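# Seat the kettle upright on its base stud

## Task

Get the kettle standing upright on its base so that the base's stud sits within the ring on the kettle's underside; it must stay that way on its own, not only because the robot is holding it there at the end.

## Robot and tools

Robot: one arm carrying a five-finger right hand. Everything is steered through one reference spot, the hand point, fixed to the palm 0.05 m in front of it where index pad and thumb tip meet in a pinch. Its own axes: +z runs along the straight fingers (which extend 0.06 to 0.07 m past the point), +y points out of the palm, +x runs across the palm toward the little finger. The hand reaches 0.08 m across on the little-finger side; on the thumb side 0.02 m with the thumb swung in front of the palm, up to 0.09 m otherwise. A wrist bracket on the little-finger side protrudes 0.03 m beyond the point along +y and 0.11 m across, and can collide.

Scene frame (used in result lines): origin on the table top under the arm base, +z up, +y to the left when facing +x. Positions in metres, orientation as quaternion wxyz, velocities in m/s and rad/s. Reported position can be a little off at long reach.

A row is 14 numbers, each in [-1, 1], in this order: dx, dy, dz, rx, ry, rz, little, ring, middle, index, thumb_bend, thumb_turn, force_limit, speed. The first six are an offset, not a pose: a displacement of the hand point in its own axes, counted from its pose in the latest result that reported it (before any such result, or in later calls within one reply, from where it is when the action starts). 1.0 equals 0.6 m for dx..dz and 180 degrees for the rotation vector rx,ry,rz. All rows of one action are measured from that same starting pose, not chained. All zeros therefore means go back there, not stay still. Each step the commanded pose is clipped to 100 mm and 16 degrees from the measured one; position wins over orientation if both cannot be met.

The six hand values are absolute targets: +1 open/straight, -1 fully curled. thumb_turn +1 is beside the palm, -1 in front of it facing the fingers. A pinch is roughly index -0.22, thumb_bend -0.75, thumb_turn -0.57. force_limit maps -1..+1 to about 0..10 N fingertip force (0..15 N for the two thumb motors) at which a closing motor stops; it does not limit opening. speed maps -1..+1 to near zero..full (full travel 0.6 s). Close at speed -0.9 or lower for a gentle grip. A whole-hand wrap with the thumb turned in first fits objects 0.035 to 0.08 m across, lying across the palm on the wrist side of the point. A motor only starts when its target changes by at least 0.01; it then locks and holds at least 15 N. To grip harder, raise force_limit and send a more-closed target; to loosen, send a more-open one.

Tools:
execute_actions {"actions": [...], "pictures": bool}. The list holds at most one item. Empty list: just report state. {"rows": [[14 numbers], ...], "steps": n}: up to 15 rows and 15 steps of 1/30 s (default 15); the last row repeats. {"steps": n} without rows: wait up to 300 steps, counted from the previous result.
move {"target": [14 numbers], "speed": m/s 0.002 to 0.5 (default 0.25; rotation up to twice that in rad/s), "stop_force": N 9 to 40, optional}. Straight path toward the offset pose, 0.5 to 10 s; it ignores obstacles. stop_force ends the path when the push against the direction of motion rises that much, then backs off 2 steps; use it only with very low speed and no rotation, and omit it when pulling away from something you press on. Ending words: done, contact, held, off_target, moving, fault; limits=paced (pose clipped), limits=held (clearance check blocked steps).
wait {"seconds": 0 to 10}.
zoom_image {"camera": one of cam_head_left, cam_head_right, cam_high, cam_low, cam_wrist, "region": [x0, y0, x1, y1] pixels, at most 504 by 504}. Images are 896x504.
show_instructions {}: shows the reference image for the scene.
finished_scene {"scene": current scene number}: ends and grades the scene; irreversible.

Reading results: state line gives hand pose and velocities. Wrist force and torque are in the hand point's axes, noisy (offset up to about 4 N, noise up to 2.4 N), saturating near 50 N; pressing on a surface gives a force pointing back into the arm. hand_measured, hand_stopped_by (moving, target, force, stalled, fault) and hand_load_n list six values in row order; a grip lost shows as loads near zero. "pose unreachable" and HELD mean the clearance check altered or blocked commands. "Hand target" is where the controller now drives. Between calls the arm only continues to its last clipped pose, so check the pose and send the remainder. Commands are smoothed about 0.17 s behind.

Avoid: the arm is stiff, so commanding even slightly past a firm contact, or hitting fast, can trigger a fault that freezes the arm for 10 s. Faults come from joint torque over limits (132 N m for the big joints, 24.6 N m for the wrists, held weight included) or any outside force of 150 N. Holding loads heats motors; a MOTOR HOT warning appears from 70 °C and at 85 °C the brakes lock until cooled. Never push or drop anything off the table, avoid slips, slams and hard presses, release the kettle so it rests unaided, and move smoothly.

Each tool is called in YAML: its name, and indented under it one key for each argument.

Reference images:

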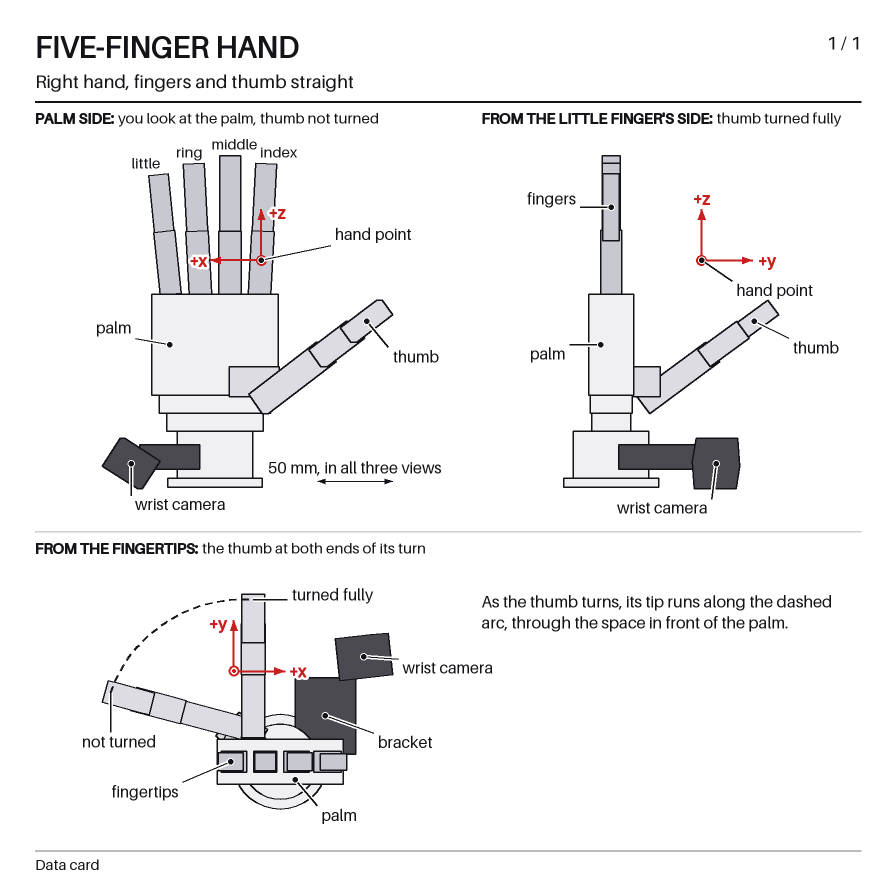

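## Session

execute_actions:
  actions: []

Scene clock: 0.00 s of 4800.00 s.
end_effector_position=(+0.4733, -0.3213, +0.3022) hand_measured=(+1.000, +1.000, +1.000, +1.000, +1.000, +1.000) hand_load_n=(+0.0, +0.0, +0.0, +0.0, +0.0, +0.0) hand_stopped_by=(target, target, target, target, target, target) hand_force_limit=0.00 hand_speed=-0.80 end_effector_quat_wxyz=(+0.262, -0.298, +0.875, -0.277) end_effector_velocity=(+0.000, +0.000, -0.001) end_effector_angular_velocity=(-0.000, +0.001, +0.001)
Joint positions: [-1.093 -0.654  1.673  0.191  0.645 -2.964]
Joint velocities: [ 0.002 -0.     0.    -0.     0.001 -0.   ]
Wrist force (N, on the end effector, along its own x y z axes, offset not removed): no reading
Wrist torque (N m, same axes, about the end effector's origin, offset not removed): no reading
Hand target: +0.473, -0.321, +0.302; +0.262, -0.298, +0.875, -0.277

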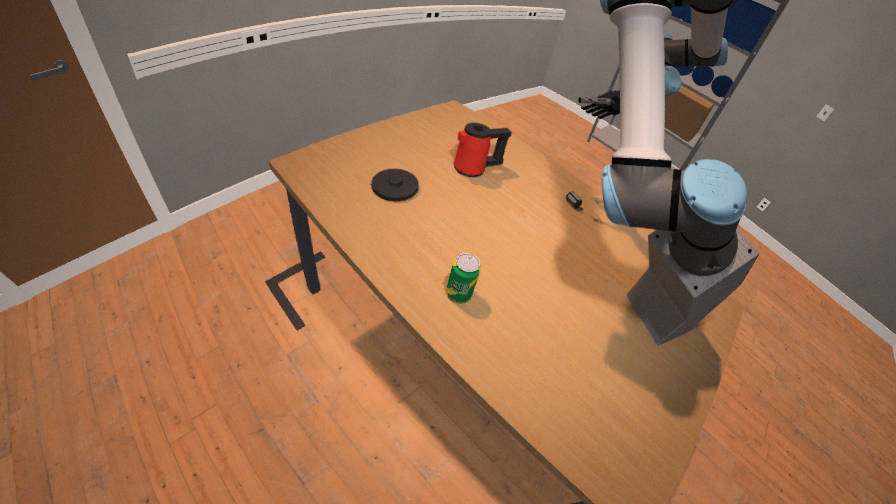

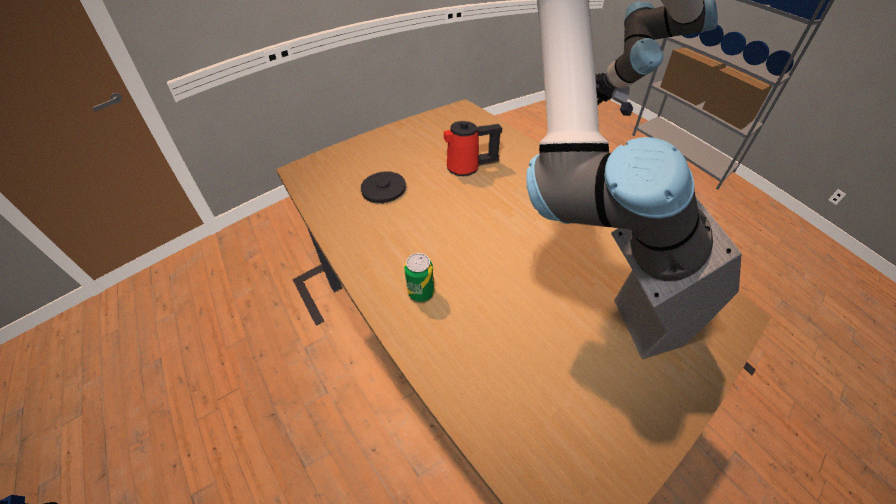

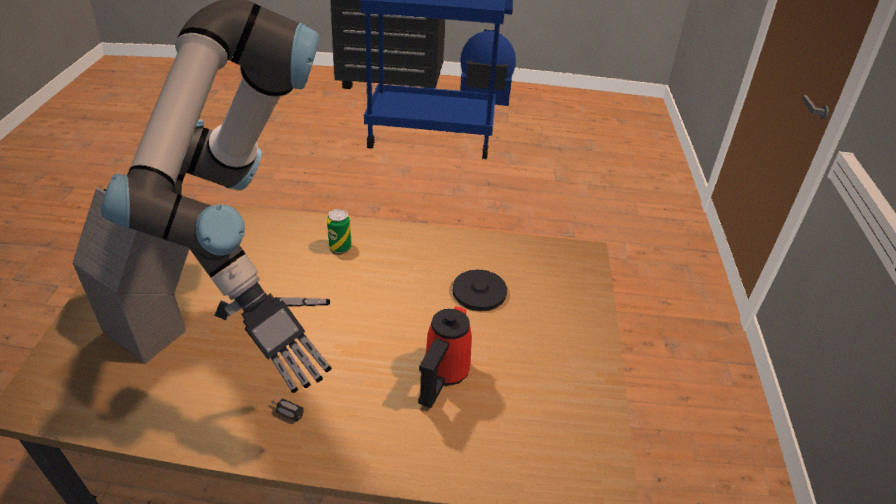

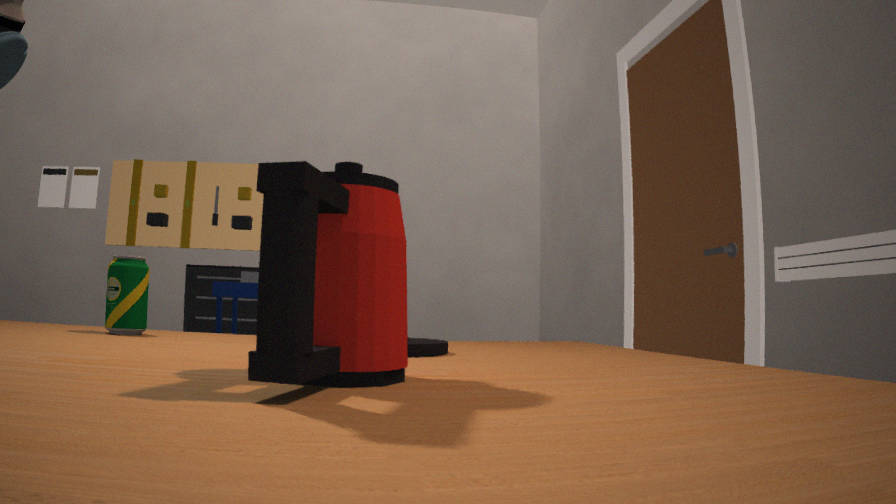

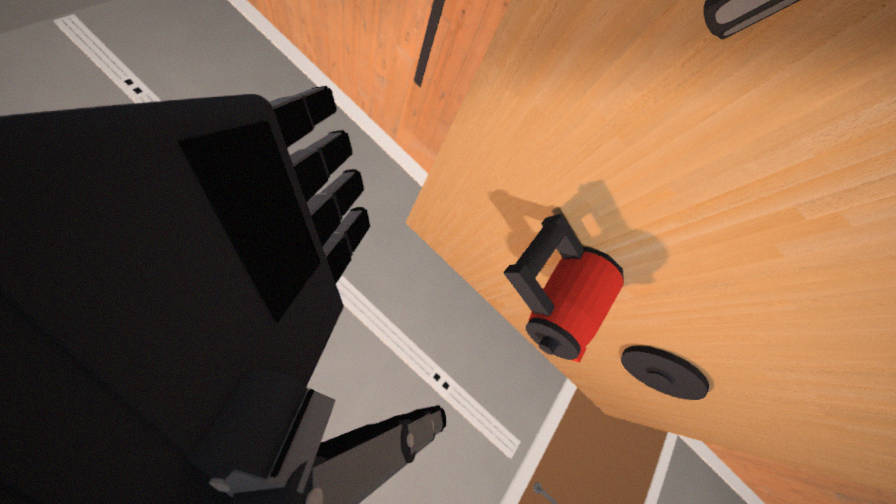

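zoom_image:
  camera: "cam_high"
  region: [380, 240, 580, 440]

zoom_image:
  camera: "cam_head_left"
  region: [350, 90, 550, 230]

zoom_image:
  camera: "cam_low"
  region: [220, 140, 480, 420]

Region (380, 240, 580, 440) of cam_high's 896x504 image, scaled by 2.520, with more detail than that image has.

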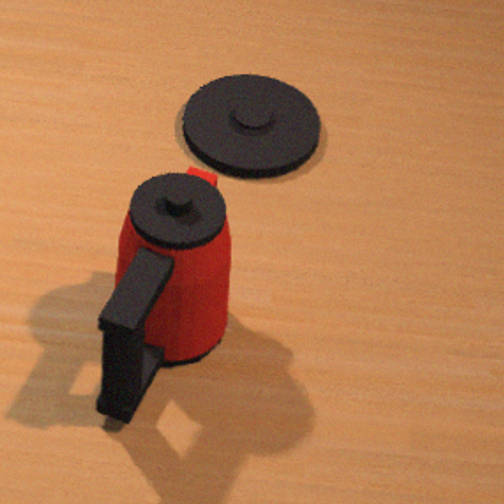

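Region (350, 90, 550, 230) of cam_head_left's 896x504 image, scaled by 2.520, with more detail than that image has; it fills the top 353 rows of this view, and the rest is white.

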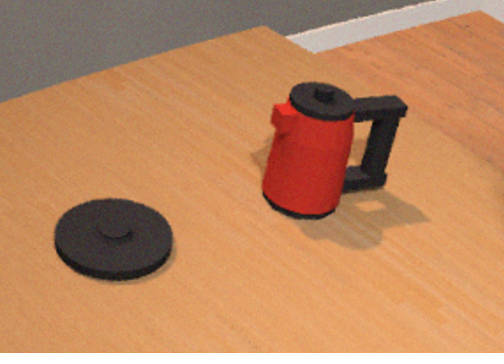

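Region (220, 140, 480, 420) of cam_low's 896x504 image, scaled by 1.800, with more detail than that image has; it fills the left 468 columns of this view, and the rest is white.

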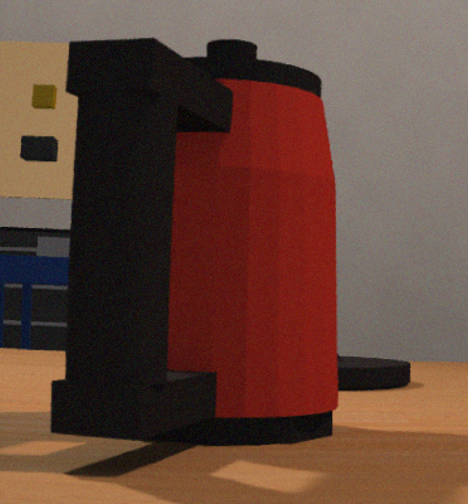

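move:
  target: [-0.028, 0.051, 0.2055, 0.0727, -0.1958, 0.3285, 1, 1, 1, 1, 1, -1, 0.5, 0.5]
  speed: 0.3

Scene clock: 65.40 s of 4800.00 s.
end_effector_position=(+0.5500, -0.3298, +0.1999) hand_measured=(+1.000, +1.000, +1.000, +1.000, +1.000, -1.000) hand_load_n=(+0.0, +0.0, +0.0, +0.0, +0.0, +0.0) hand_stopped_by=(target, target, target, target, target, target) hand_force_limit=0.50 hand_speed=0.50 end_effector_quat_wxyz=(+0.633, +0.128, +0.756, -0.108) end_effector_velocity=(+0.001, -0.001, -0.001) end_effector_angular_velocity=(+0.001, -0.009, -0.003)
Joint positions: [-0.767 -0.344  1.961 -1.536  0.938 -0.934]
Joint velocities: [ 0.006  0.005 -0.003 -0.009  0.012  0.009]
Wrist force (N, on the end effector, along its own x y z axes, offset not removed): [2.0 -0.3 2.1]
Wrist torque (N m, same axes, about the end effector's origin, offset not removed): [-0.27 -0.37 0.04]
Hand target: +0.550, -0.330, +0.200; +0.633, +0.128, +0.756, -0.108
Off the commanded pose: 0.000 m, 0 deg.
After step 90, 59.83 s passed at rest.
move: done

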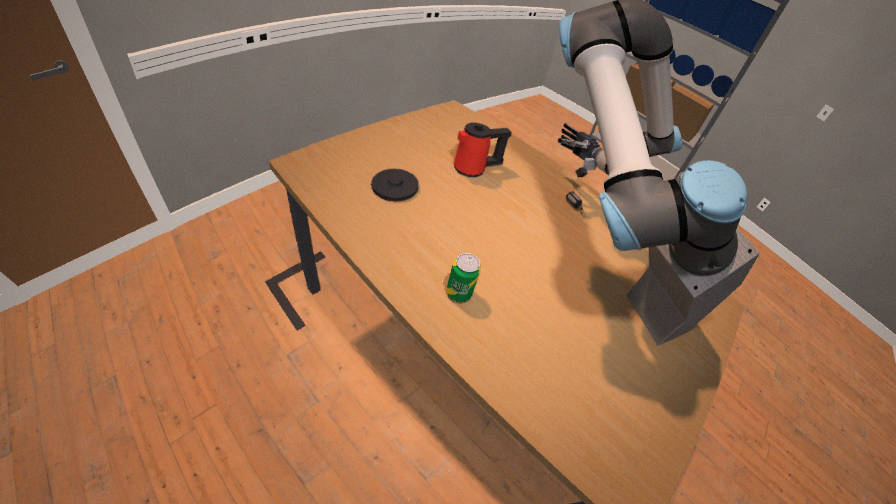

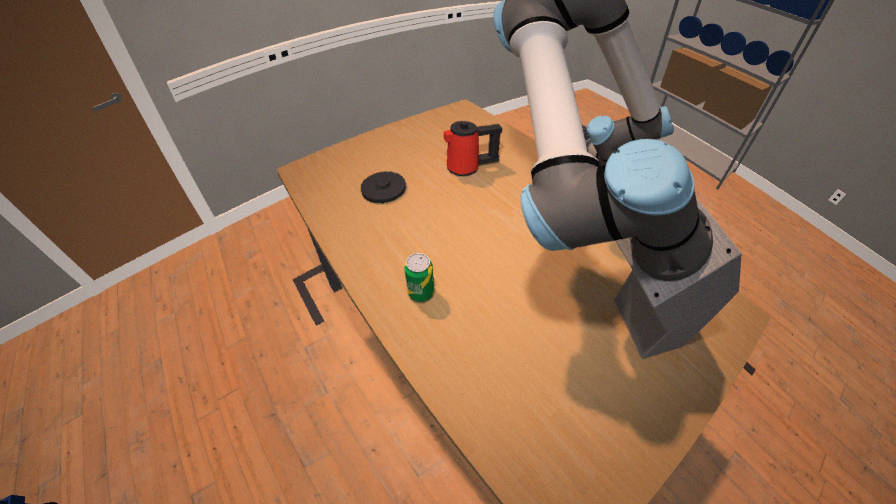

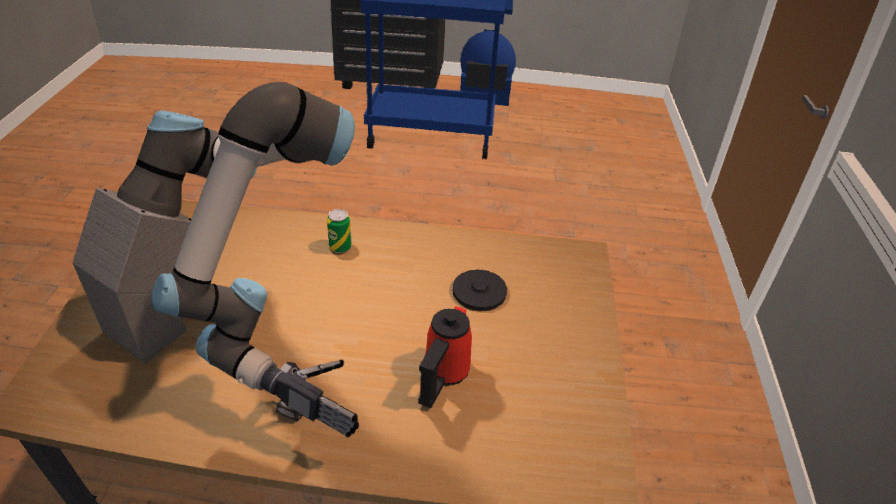

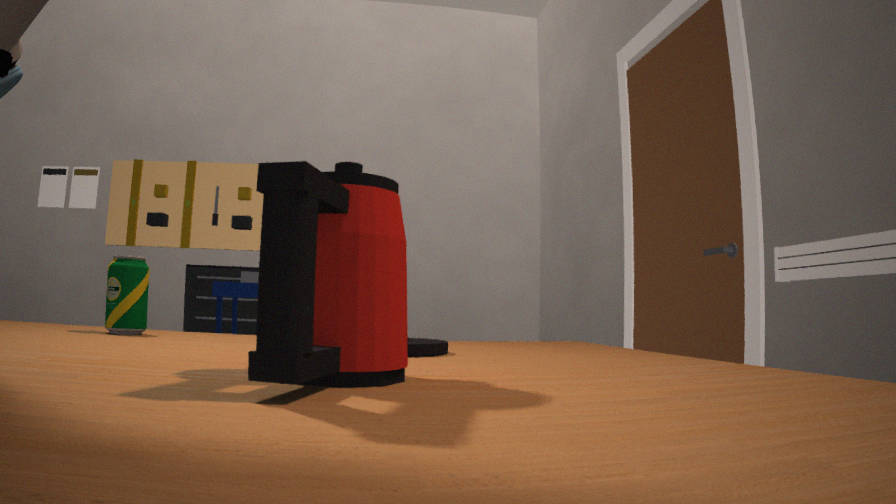

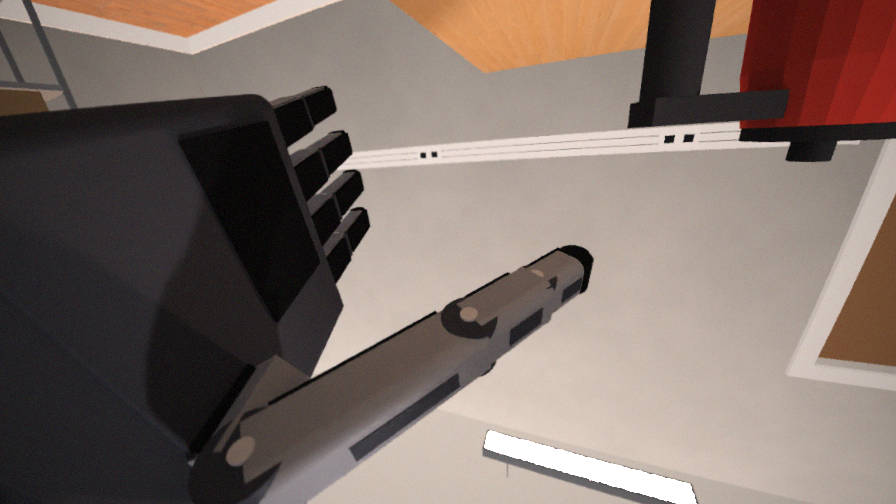

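move:
  target: [0.0758, 0.188, 0.2425, 0, 0, 0, 1, 1, 1, 1, 1, 1, 0.5, 1]
  speed: 0.2

Scene clock: 101.93 s of 4800.00 s.
end_effector_position=(+0.7149, -0.2681, +0.1297) hand_measured=(+1.000, +1.000, +1.000, +1.000, +1.000, +1.000) hand_load_n=(+0.0, +0.0, +0.0, +0.0, +0.0, +0.0) hand_stopped_by=(target, target, target, target, target, target) hand_force_limit=0.50 hand_speed=1.00 end_effector_quat_wxyz=(+0.633, +0.128, +0.756, -0.108) end_effector_velocity=(+0.001, +0.000, -0.001) end_effector_angular_velocity=(+0.000, +0.000, +0.001)
Joint positions: [-0.385 -0.365  1.623 -1.192  1.319 -0.902]
Joint velocities: [ 0.002  0.001 -0.004  0.003  0.001  0.   ]
Wrist force (N, on the end effector, along its own x y z axes, offset not removed): [1.2 -2.0 1.5]
Wrist torque (N m, same axes, about the end effector's origin, offset not removed): [-0.49 -0.34 -0.08]
Hand target: +0.715, -0.268, +0.130; +0.633, +0.128, +0.756, -0.108
Off the commanded pose: 0.000 m, 0 deg.
After step 90, 32.03 s passed at rest.
move: done

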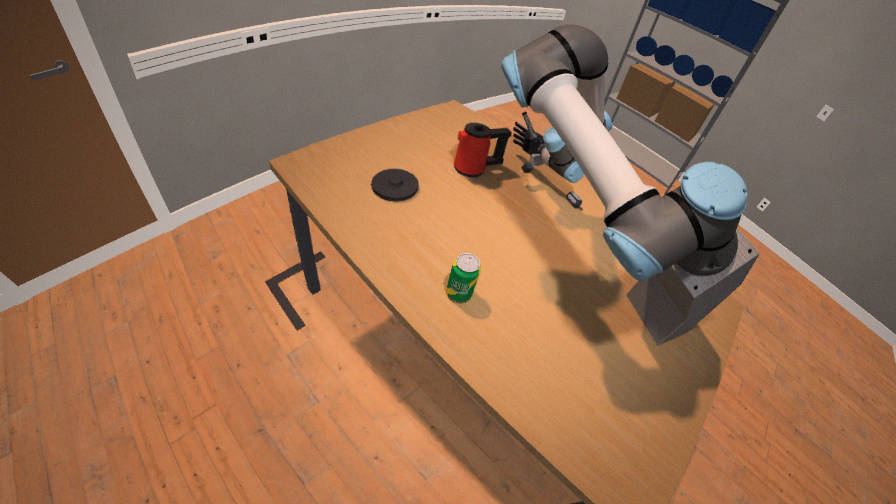

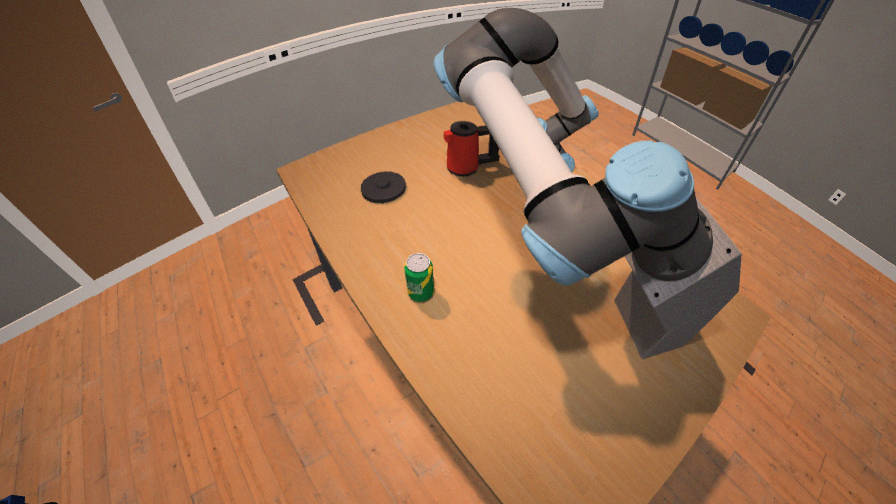

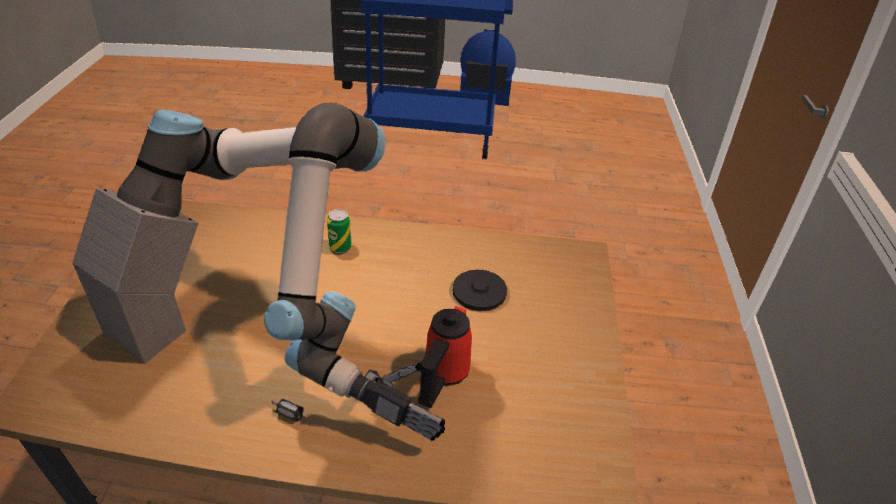

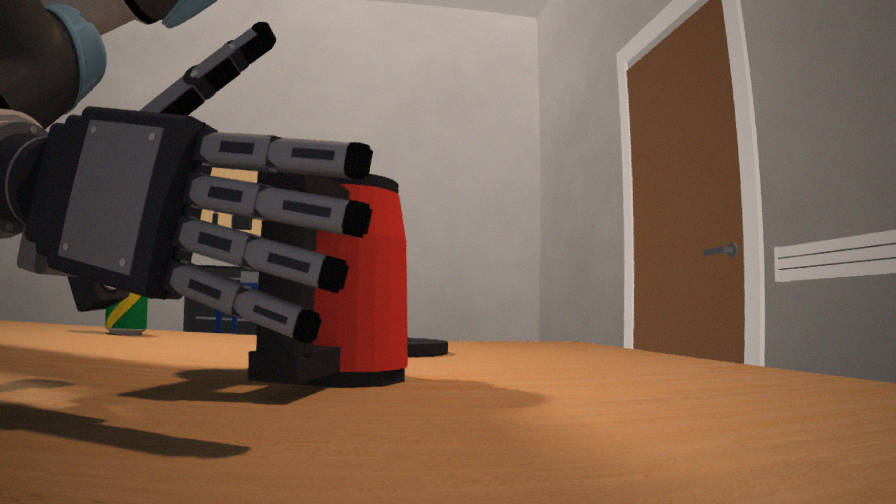

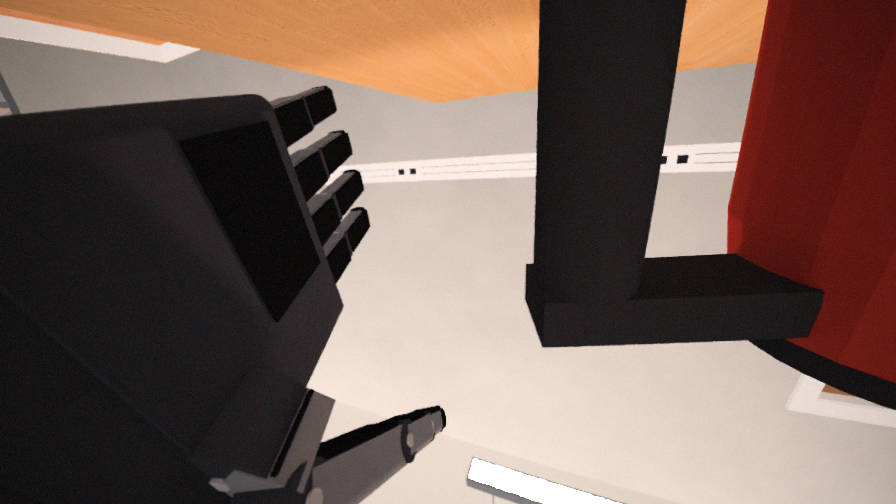

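move:
  target: [0.018, 0.075, 0.017, 0, -0.0278, 0, 1, 1, 1, 1, 1, 1, 0.5, 1]
  speed: 0.1

Scene clock: 119.63 s of 4800.00 s.
end_effector_position=(+0.7375, -0.2284, +0.1173) hand_measured=(+1.000, +1.000, +1.000, +1.000, +1.000, +1.000) hand_load_n=(+0.0, +0.0, +0.0, +0.0, +0.0, +0.0) hand_stopped_by=(target, target, target, target, target, target) hand_force_limit=0.50 hand_speed=1.00 end_effector_quat_wxyz=(+0.665, +0.123, +0.728, -0.113) end_effector_velocity=(+0.001, +0.002, -0.001) end_effector_angular_velocity=(-0.001, -0.002, +0.001)
Joint positions: [-0.275 -0.363  1.594 -1.233  1.483 -0.887]
Joint velocities: [ 0.005  0.001 -0.002 -0.001  0.005 -0.   ]
Wrist force (N, on the end effector, along its own x y z axes, offset not removed): [0.6 -2.3 2.6]
Wrist torque (N m, same axes, about the end effector's origin, offset not removed): [-0.66 -0.15 -0.05]
Hand target: +0.738, -0.228, +0.117; +0.665, +0.123, +0.728, -0.113
Off the commanded pose: 0.000 m, 0 deg.
After step 90, 13.80 s passed at rest.
move: done

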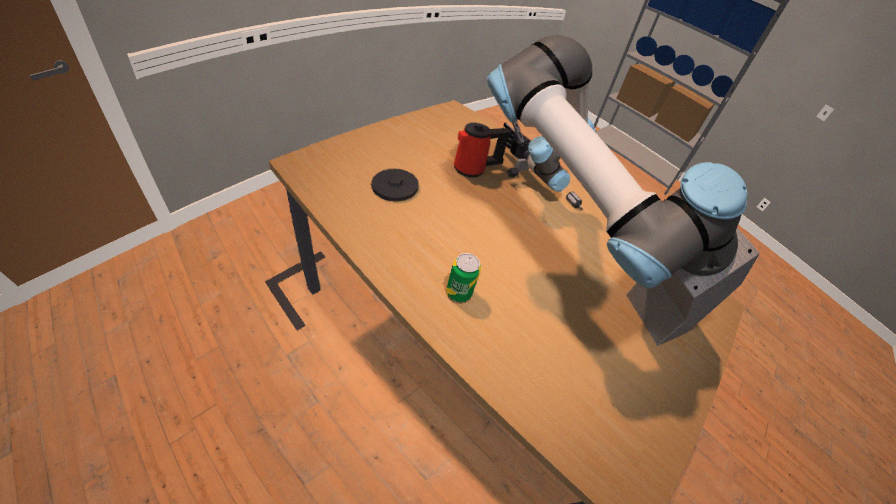

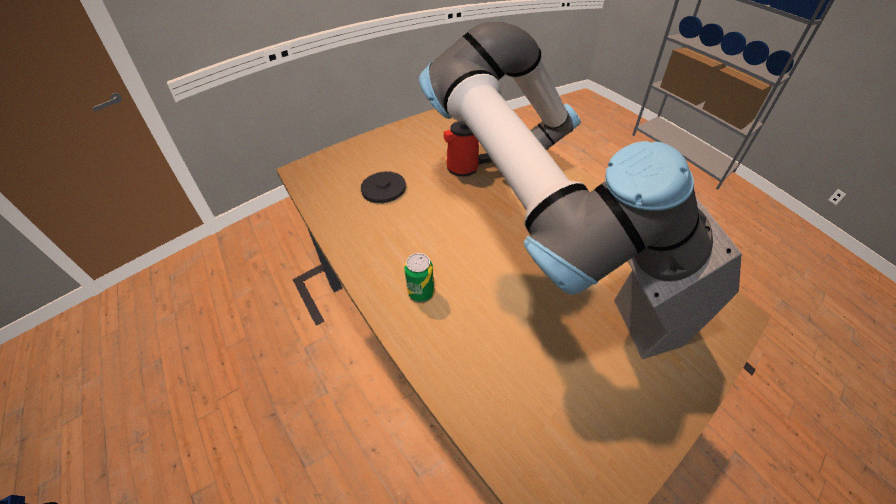

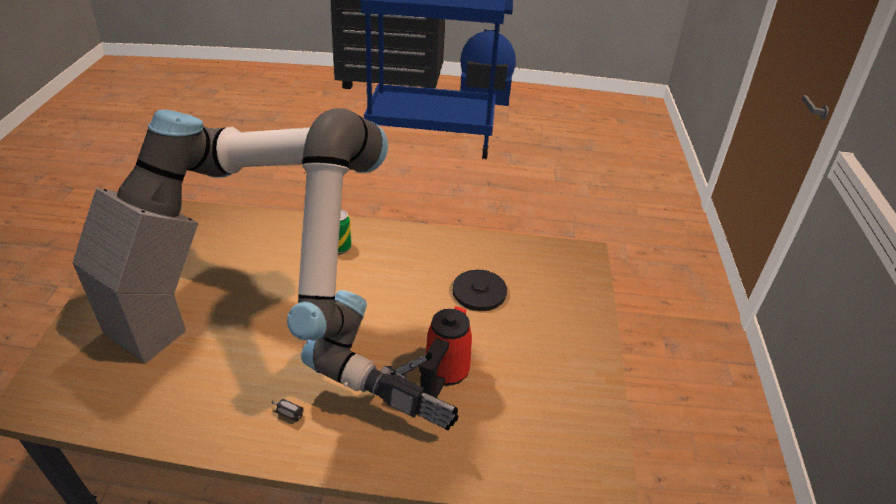

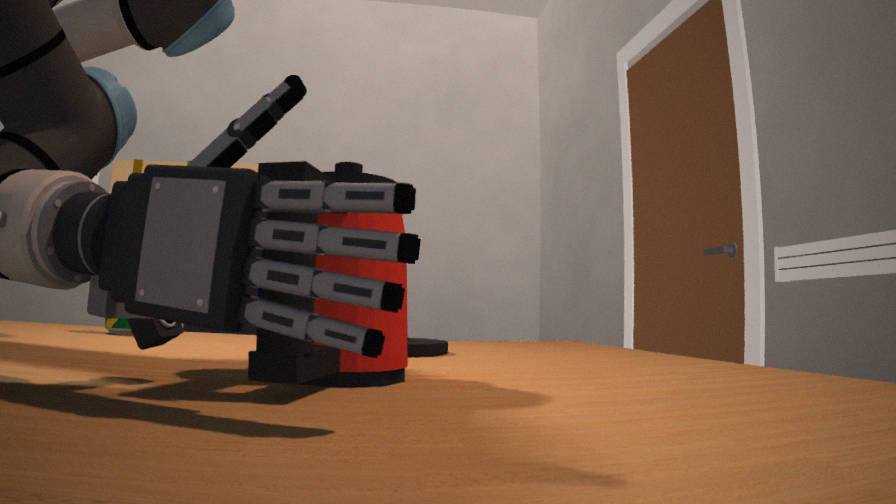

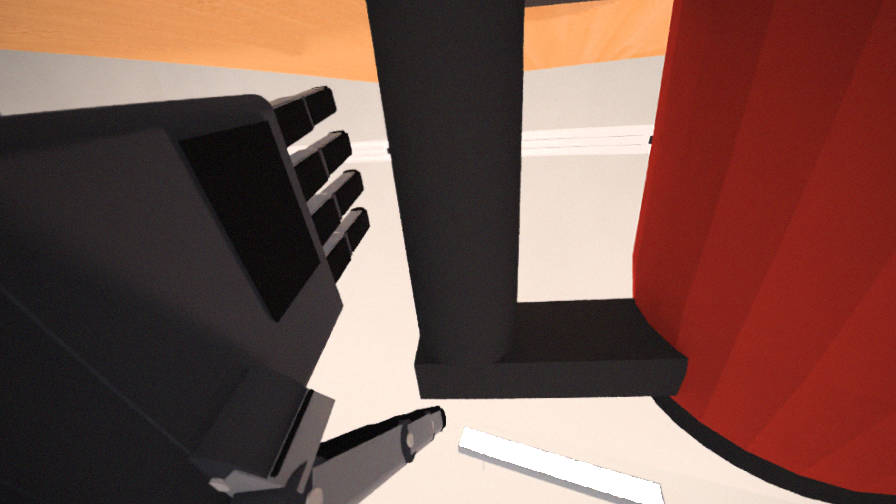

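move:
  target: [0.008, 0.045, 0.0, 0, 0, 0, 1, 1, 1, 1, 1, 1, 0.5, 1]
  speed: 0.06

Scene clock: 131.93 s of 4800.00 s.
end_effector_position=(+0.7460, -0.2029, +0.1126) hand_measured=(+1.000, +1.000, +1.000, +1.000, +1.000, +1.000) hand_load_n=(+0.0, +0.0, +0.0, +0.0, +0.0, +0.0) hand_stopped_by=(target, target, target, target, target, target) hand_force_limit=0.50 hand_speed=1.00 end_effector_quat_wxyz=(+0.665, +0.123, +0.728, -0.113) end_effector_velocity=(+0.000, +0.002, -0.001) end_effector_angular_velocity=(-0.000, +0.001, +0.000)
Joint positions: [-0.231 -0.389  1.597 -1.21   1.528 -0.887]
Joint velocities: [ 0.004 -0.001  0.     0.002  0.003 -0.001]
Wrist force (N, on the end effector, along its own x y z axes, offset not removed): [0.7 0.4 2.3]
Wrist torque (N m, same axes, about the end effector's origin, offset not removed): [-0.17 -0.24 0.08]
Hand target: +0.746, -0.203, +0.113; +0.665, +0.123, +0.728, -0.113
Off the commanded pose: 0.000 m, 0 deg.
After step 90, 8.47 s passed at rest.
move: done

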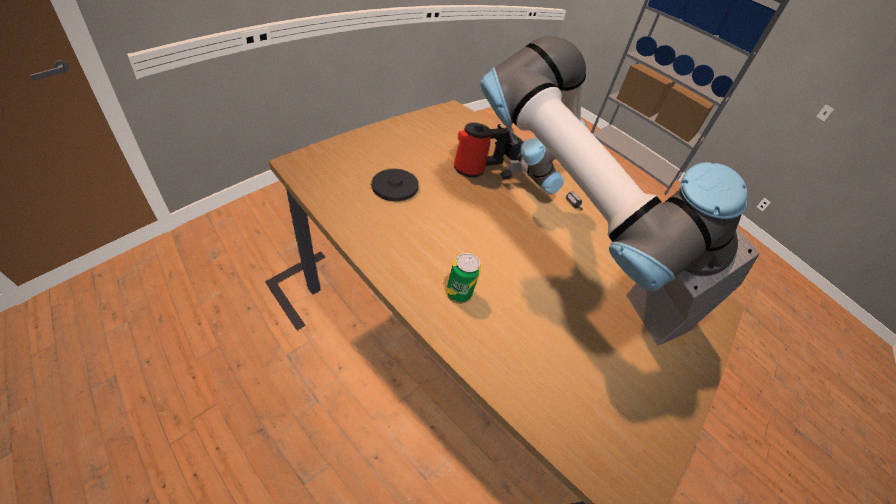

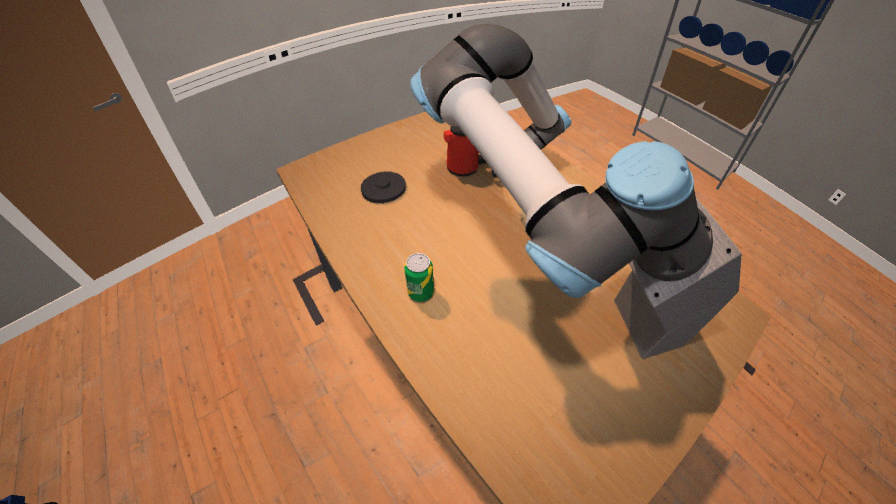

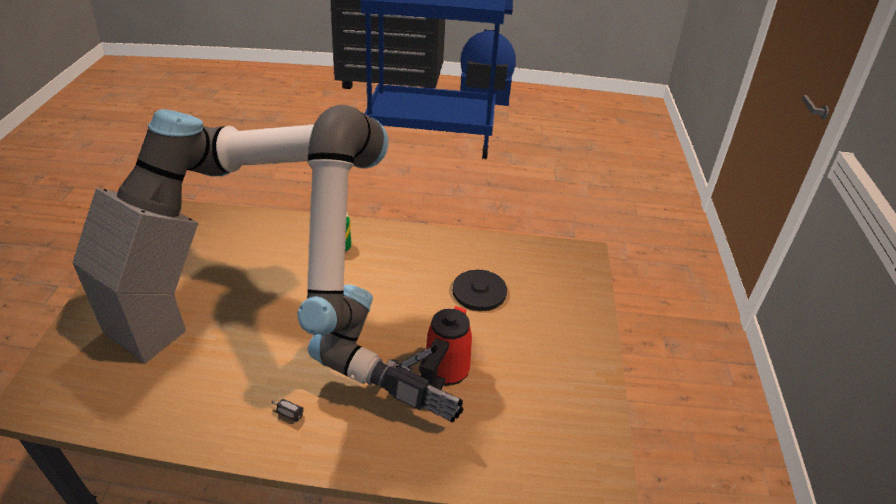

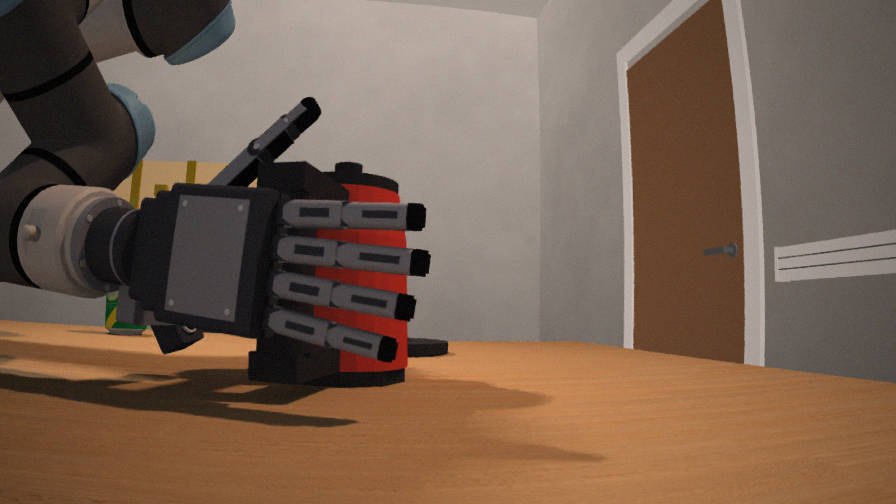

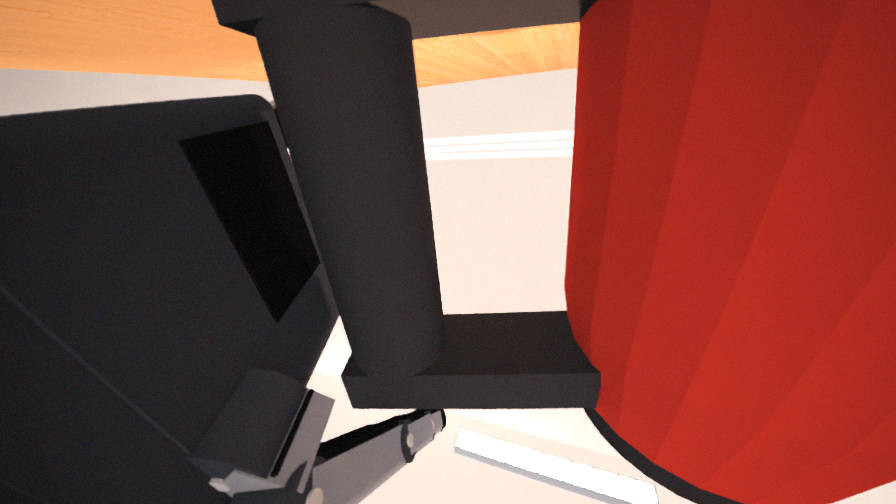

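zoom_image:
  camera: "cam_high"
  region: [370, 300, 500, 430]

Region (370, 300, 500, 430) of cam_high's 896x504 image, scaled by 3.877, with more detail than that image has.

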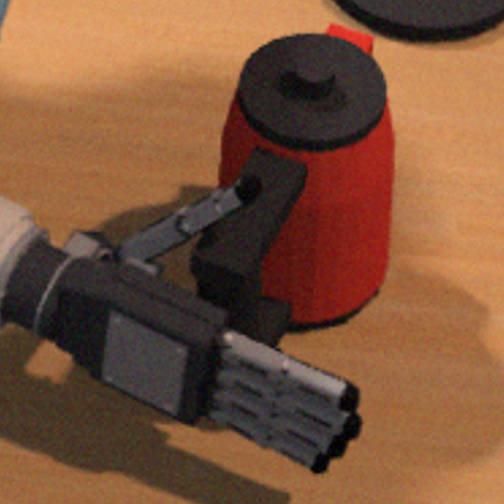

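move:
  target: [0, 0.008, 0.0, 0, 0, 0, -1, -1, -1, -1, 1, 1, 1, -0.3]
  speed: 0.02

Scene clock: 139.20 s of 4800.00 s.
end_effector_position=(+0.7476, -0.1984, +0.1127) hand_measured=(-0.772, -0.782, -0.812, -0.830, +1.000, +1.000) hand_load_n=(+6.5, +6.0, +11.0, +11.0, +1.5, +0.5) hand_stopped_by=(force, force, force, force, target, target) hand_force_limit=1.00 hand_speed=-0.30 end_effector_quat_wxyz=(+0.665, +0.123, +0.728, -0.113) end_effector_velocity=(-0.000, -0.000, +0.000) end_effector_angular_velocity=(+0.001, -0.000, +0.001)
Joint positions: [-0.224 -0.395  1.598 -1.206  1.535 -0.887]
Joint velocities: [-0.001 -0.     0.    -0.001 -0.002  0.001]
Wrist force (N, on the end effector, along its own x y z axes, offset not removed): [-11.9 1.6 4.2]
Wrist torque (N m, same axes, about the end effector's origin, offset not removed): [-0.65 -0.89 1.41]
Hand target: +0.748, -0.198, +0.113; +0.665, +0.123, +0.728, -0.113
Off the commanded pose: 0.000 m, 0 deg.
After step 90, 2.40 s passed at rest.
move: done

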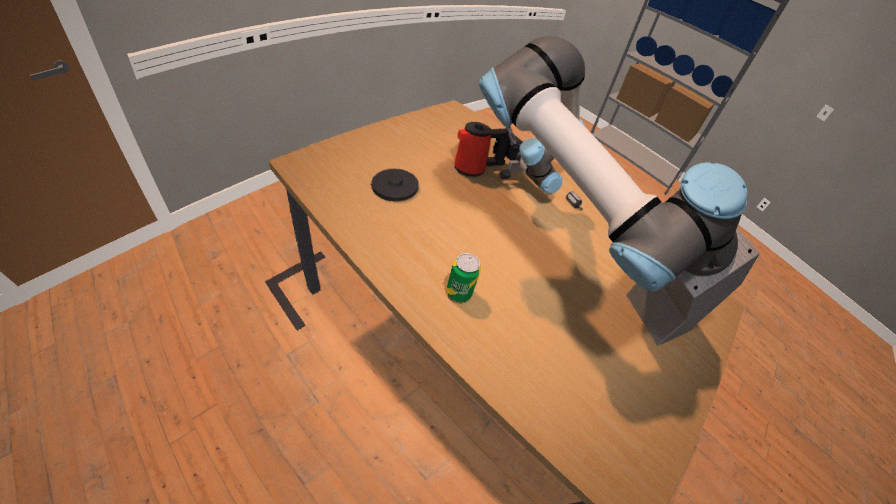

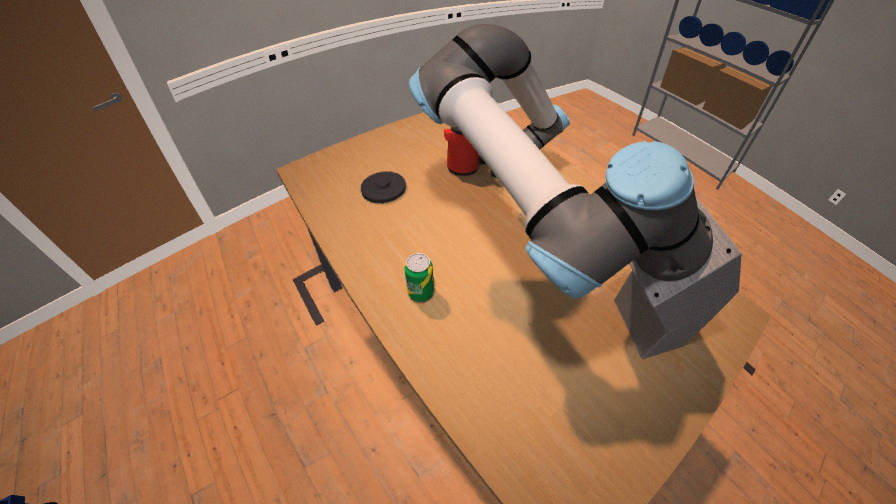

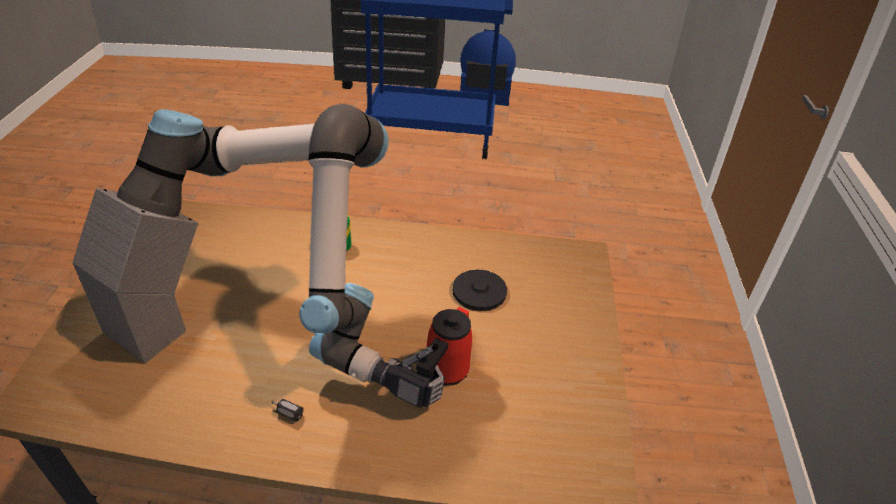

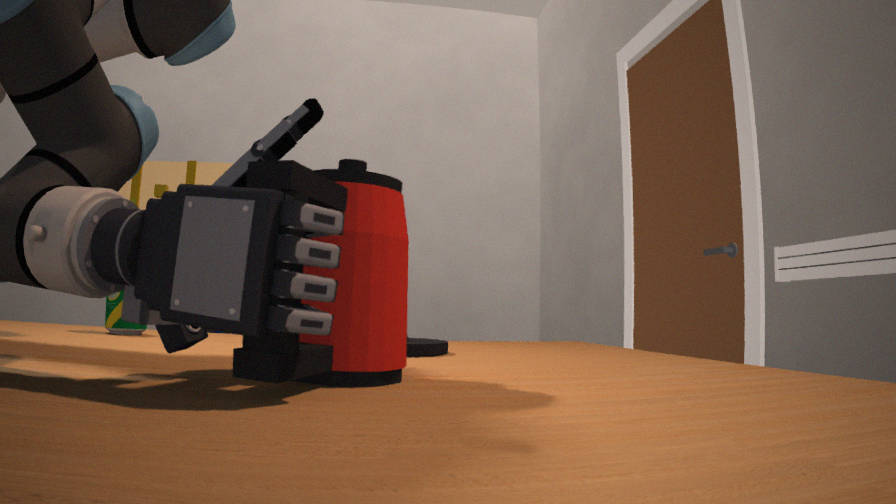

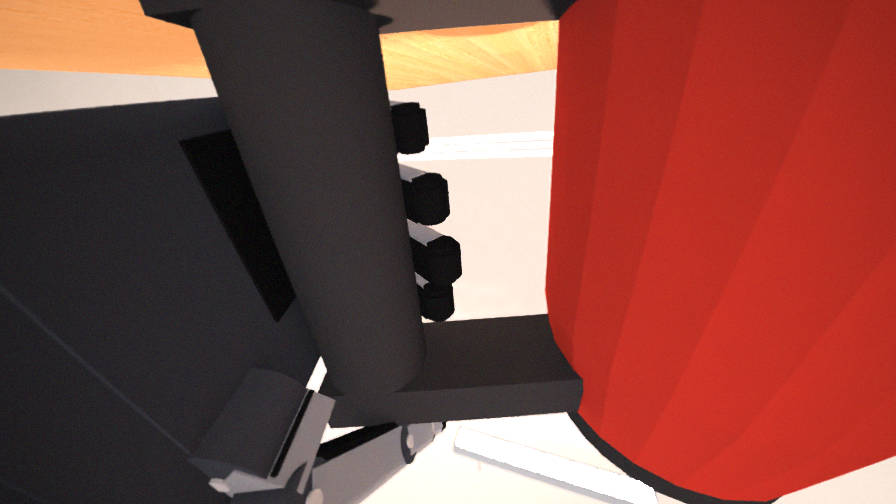

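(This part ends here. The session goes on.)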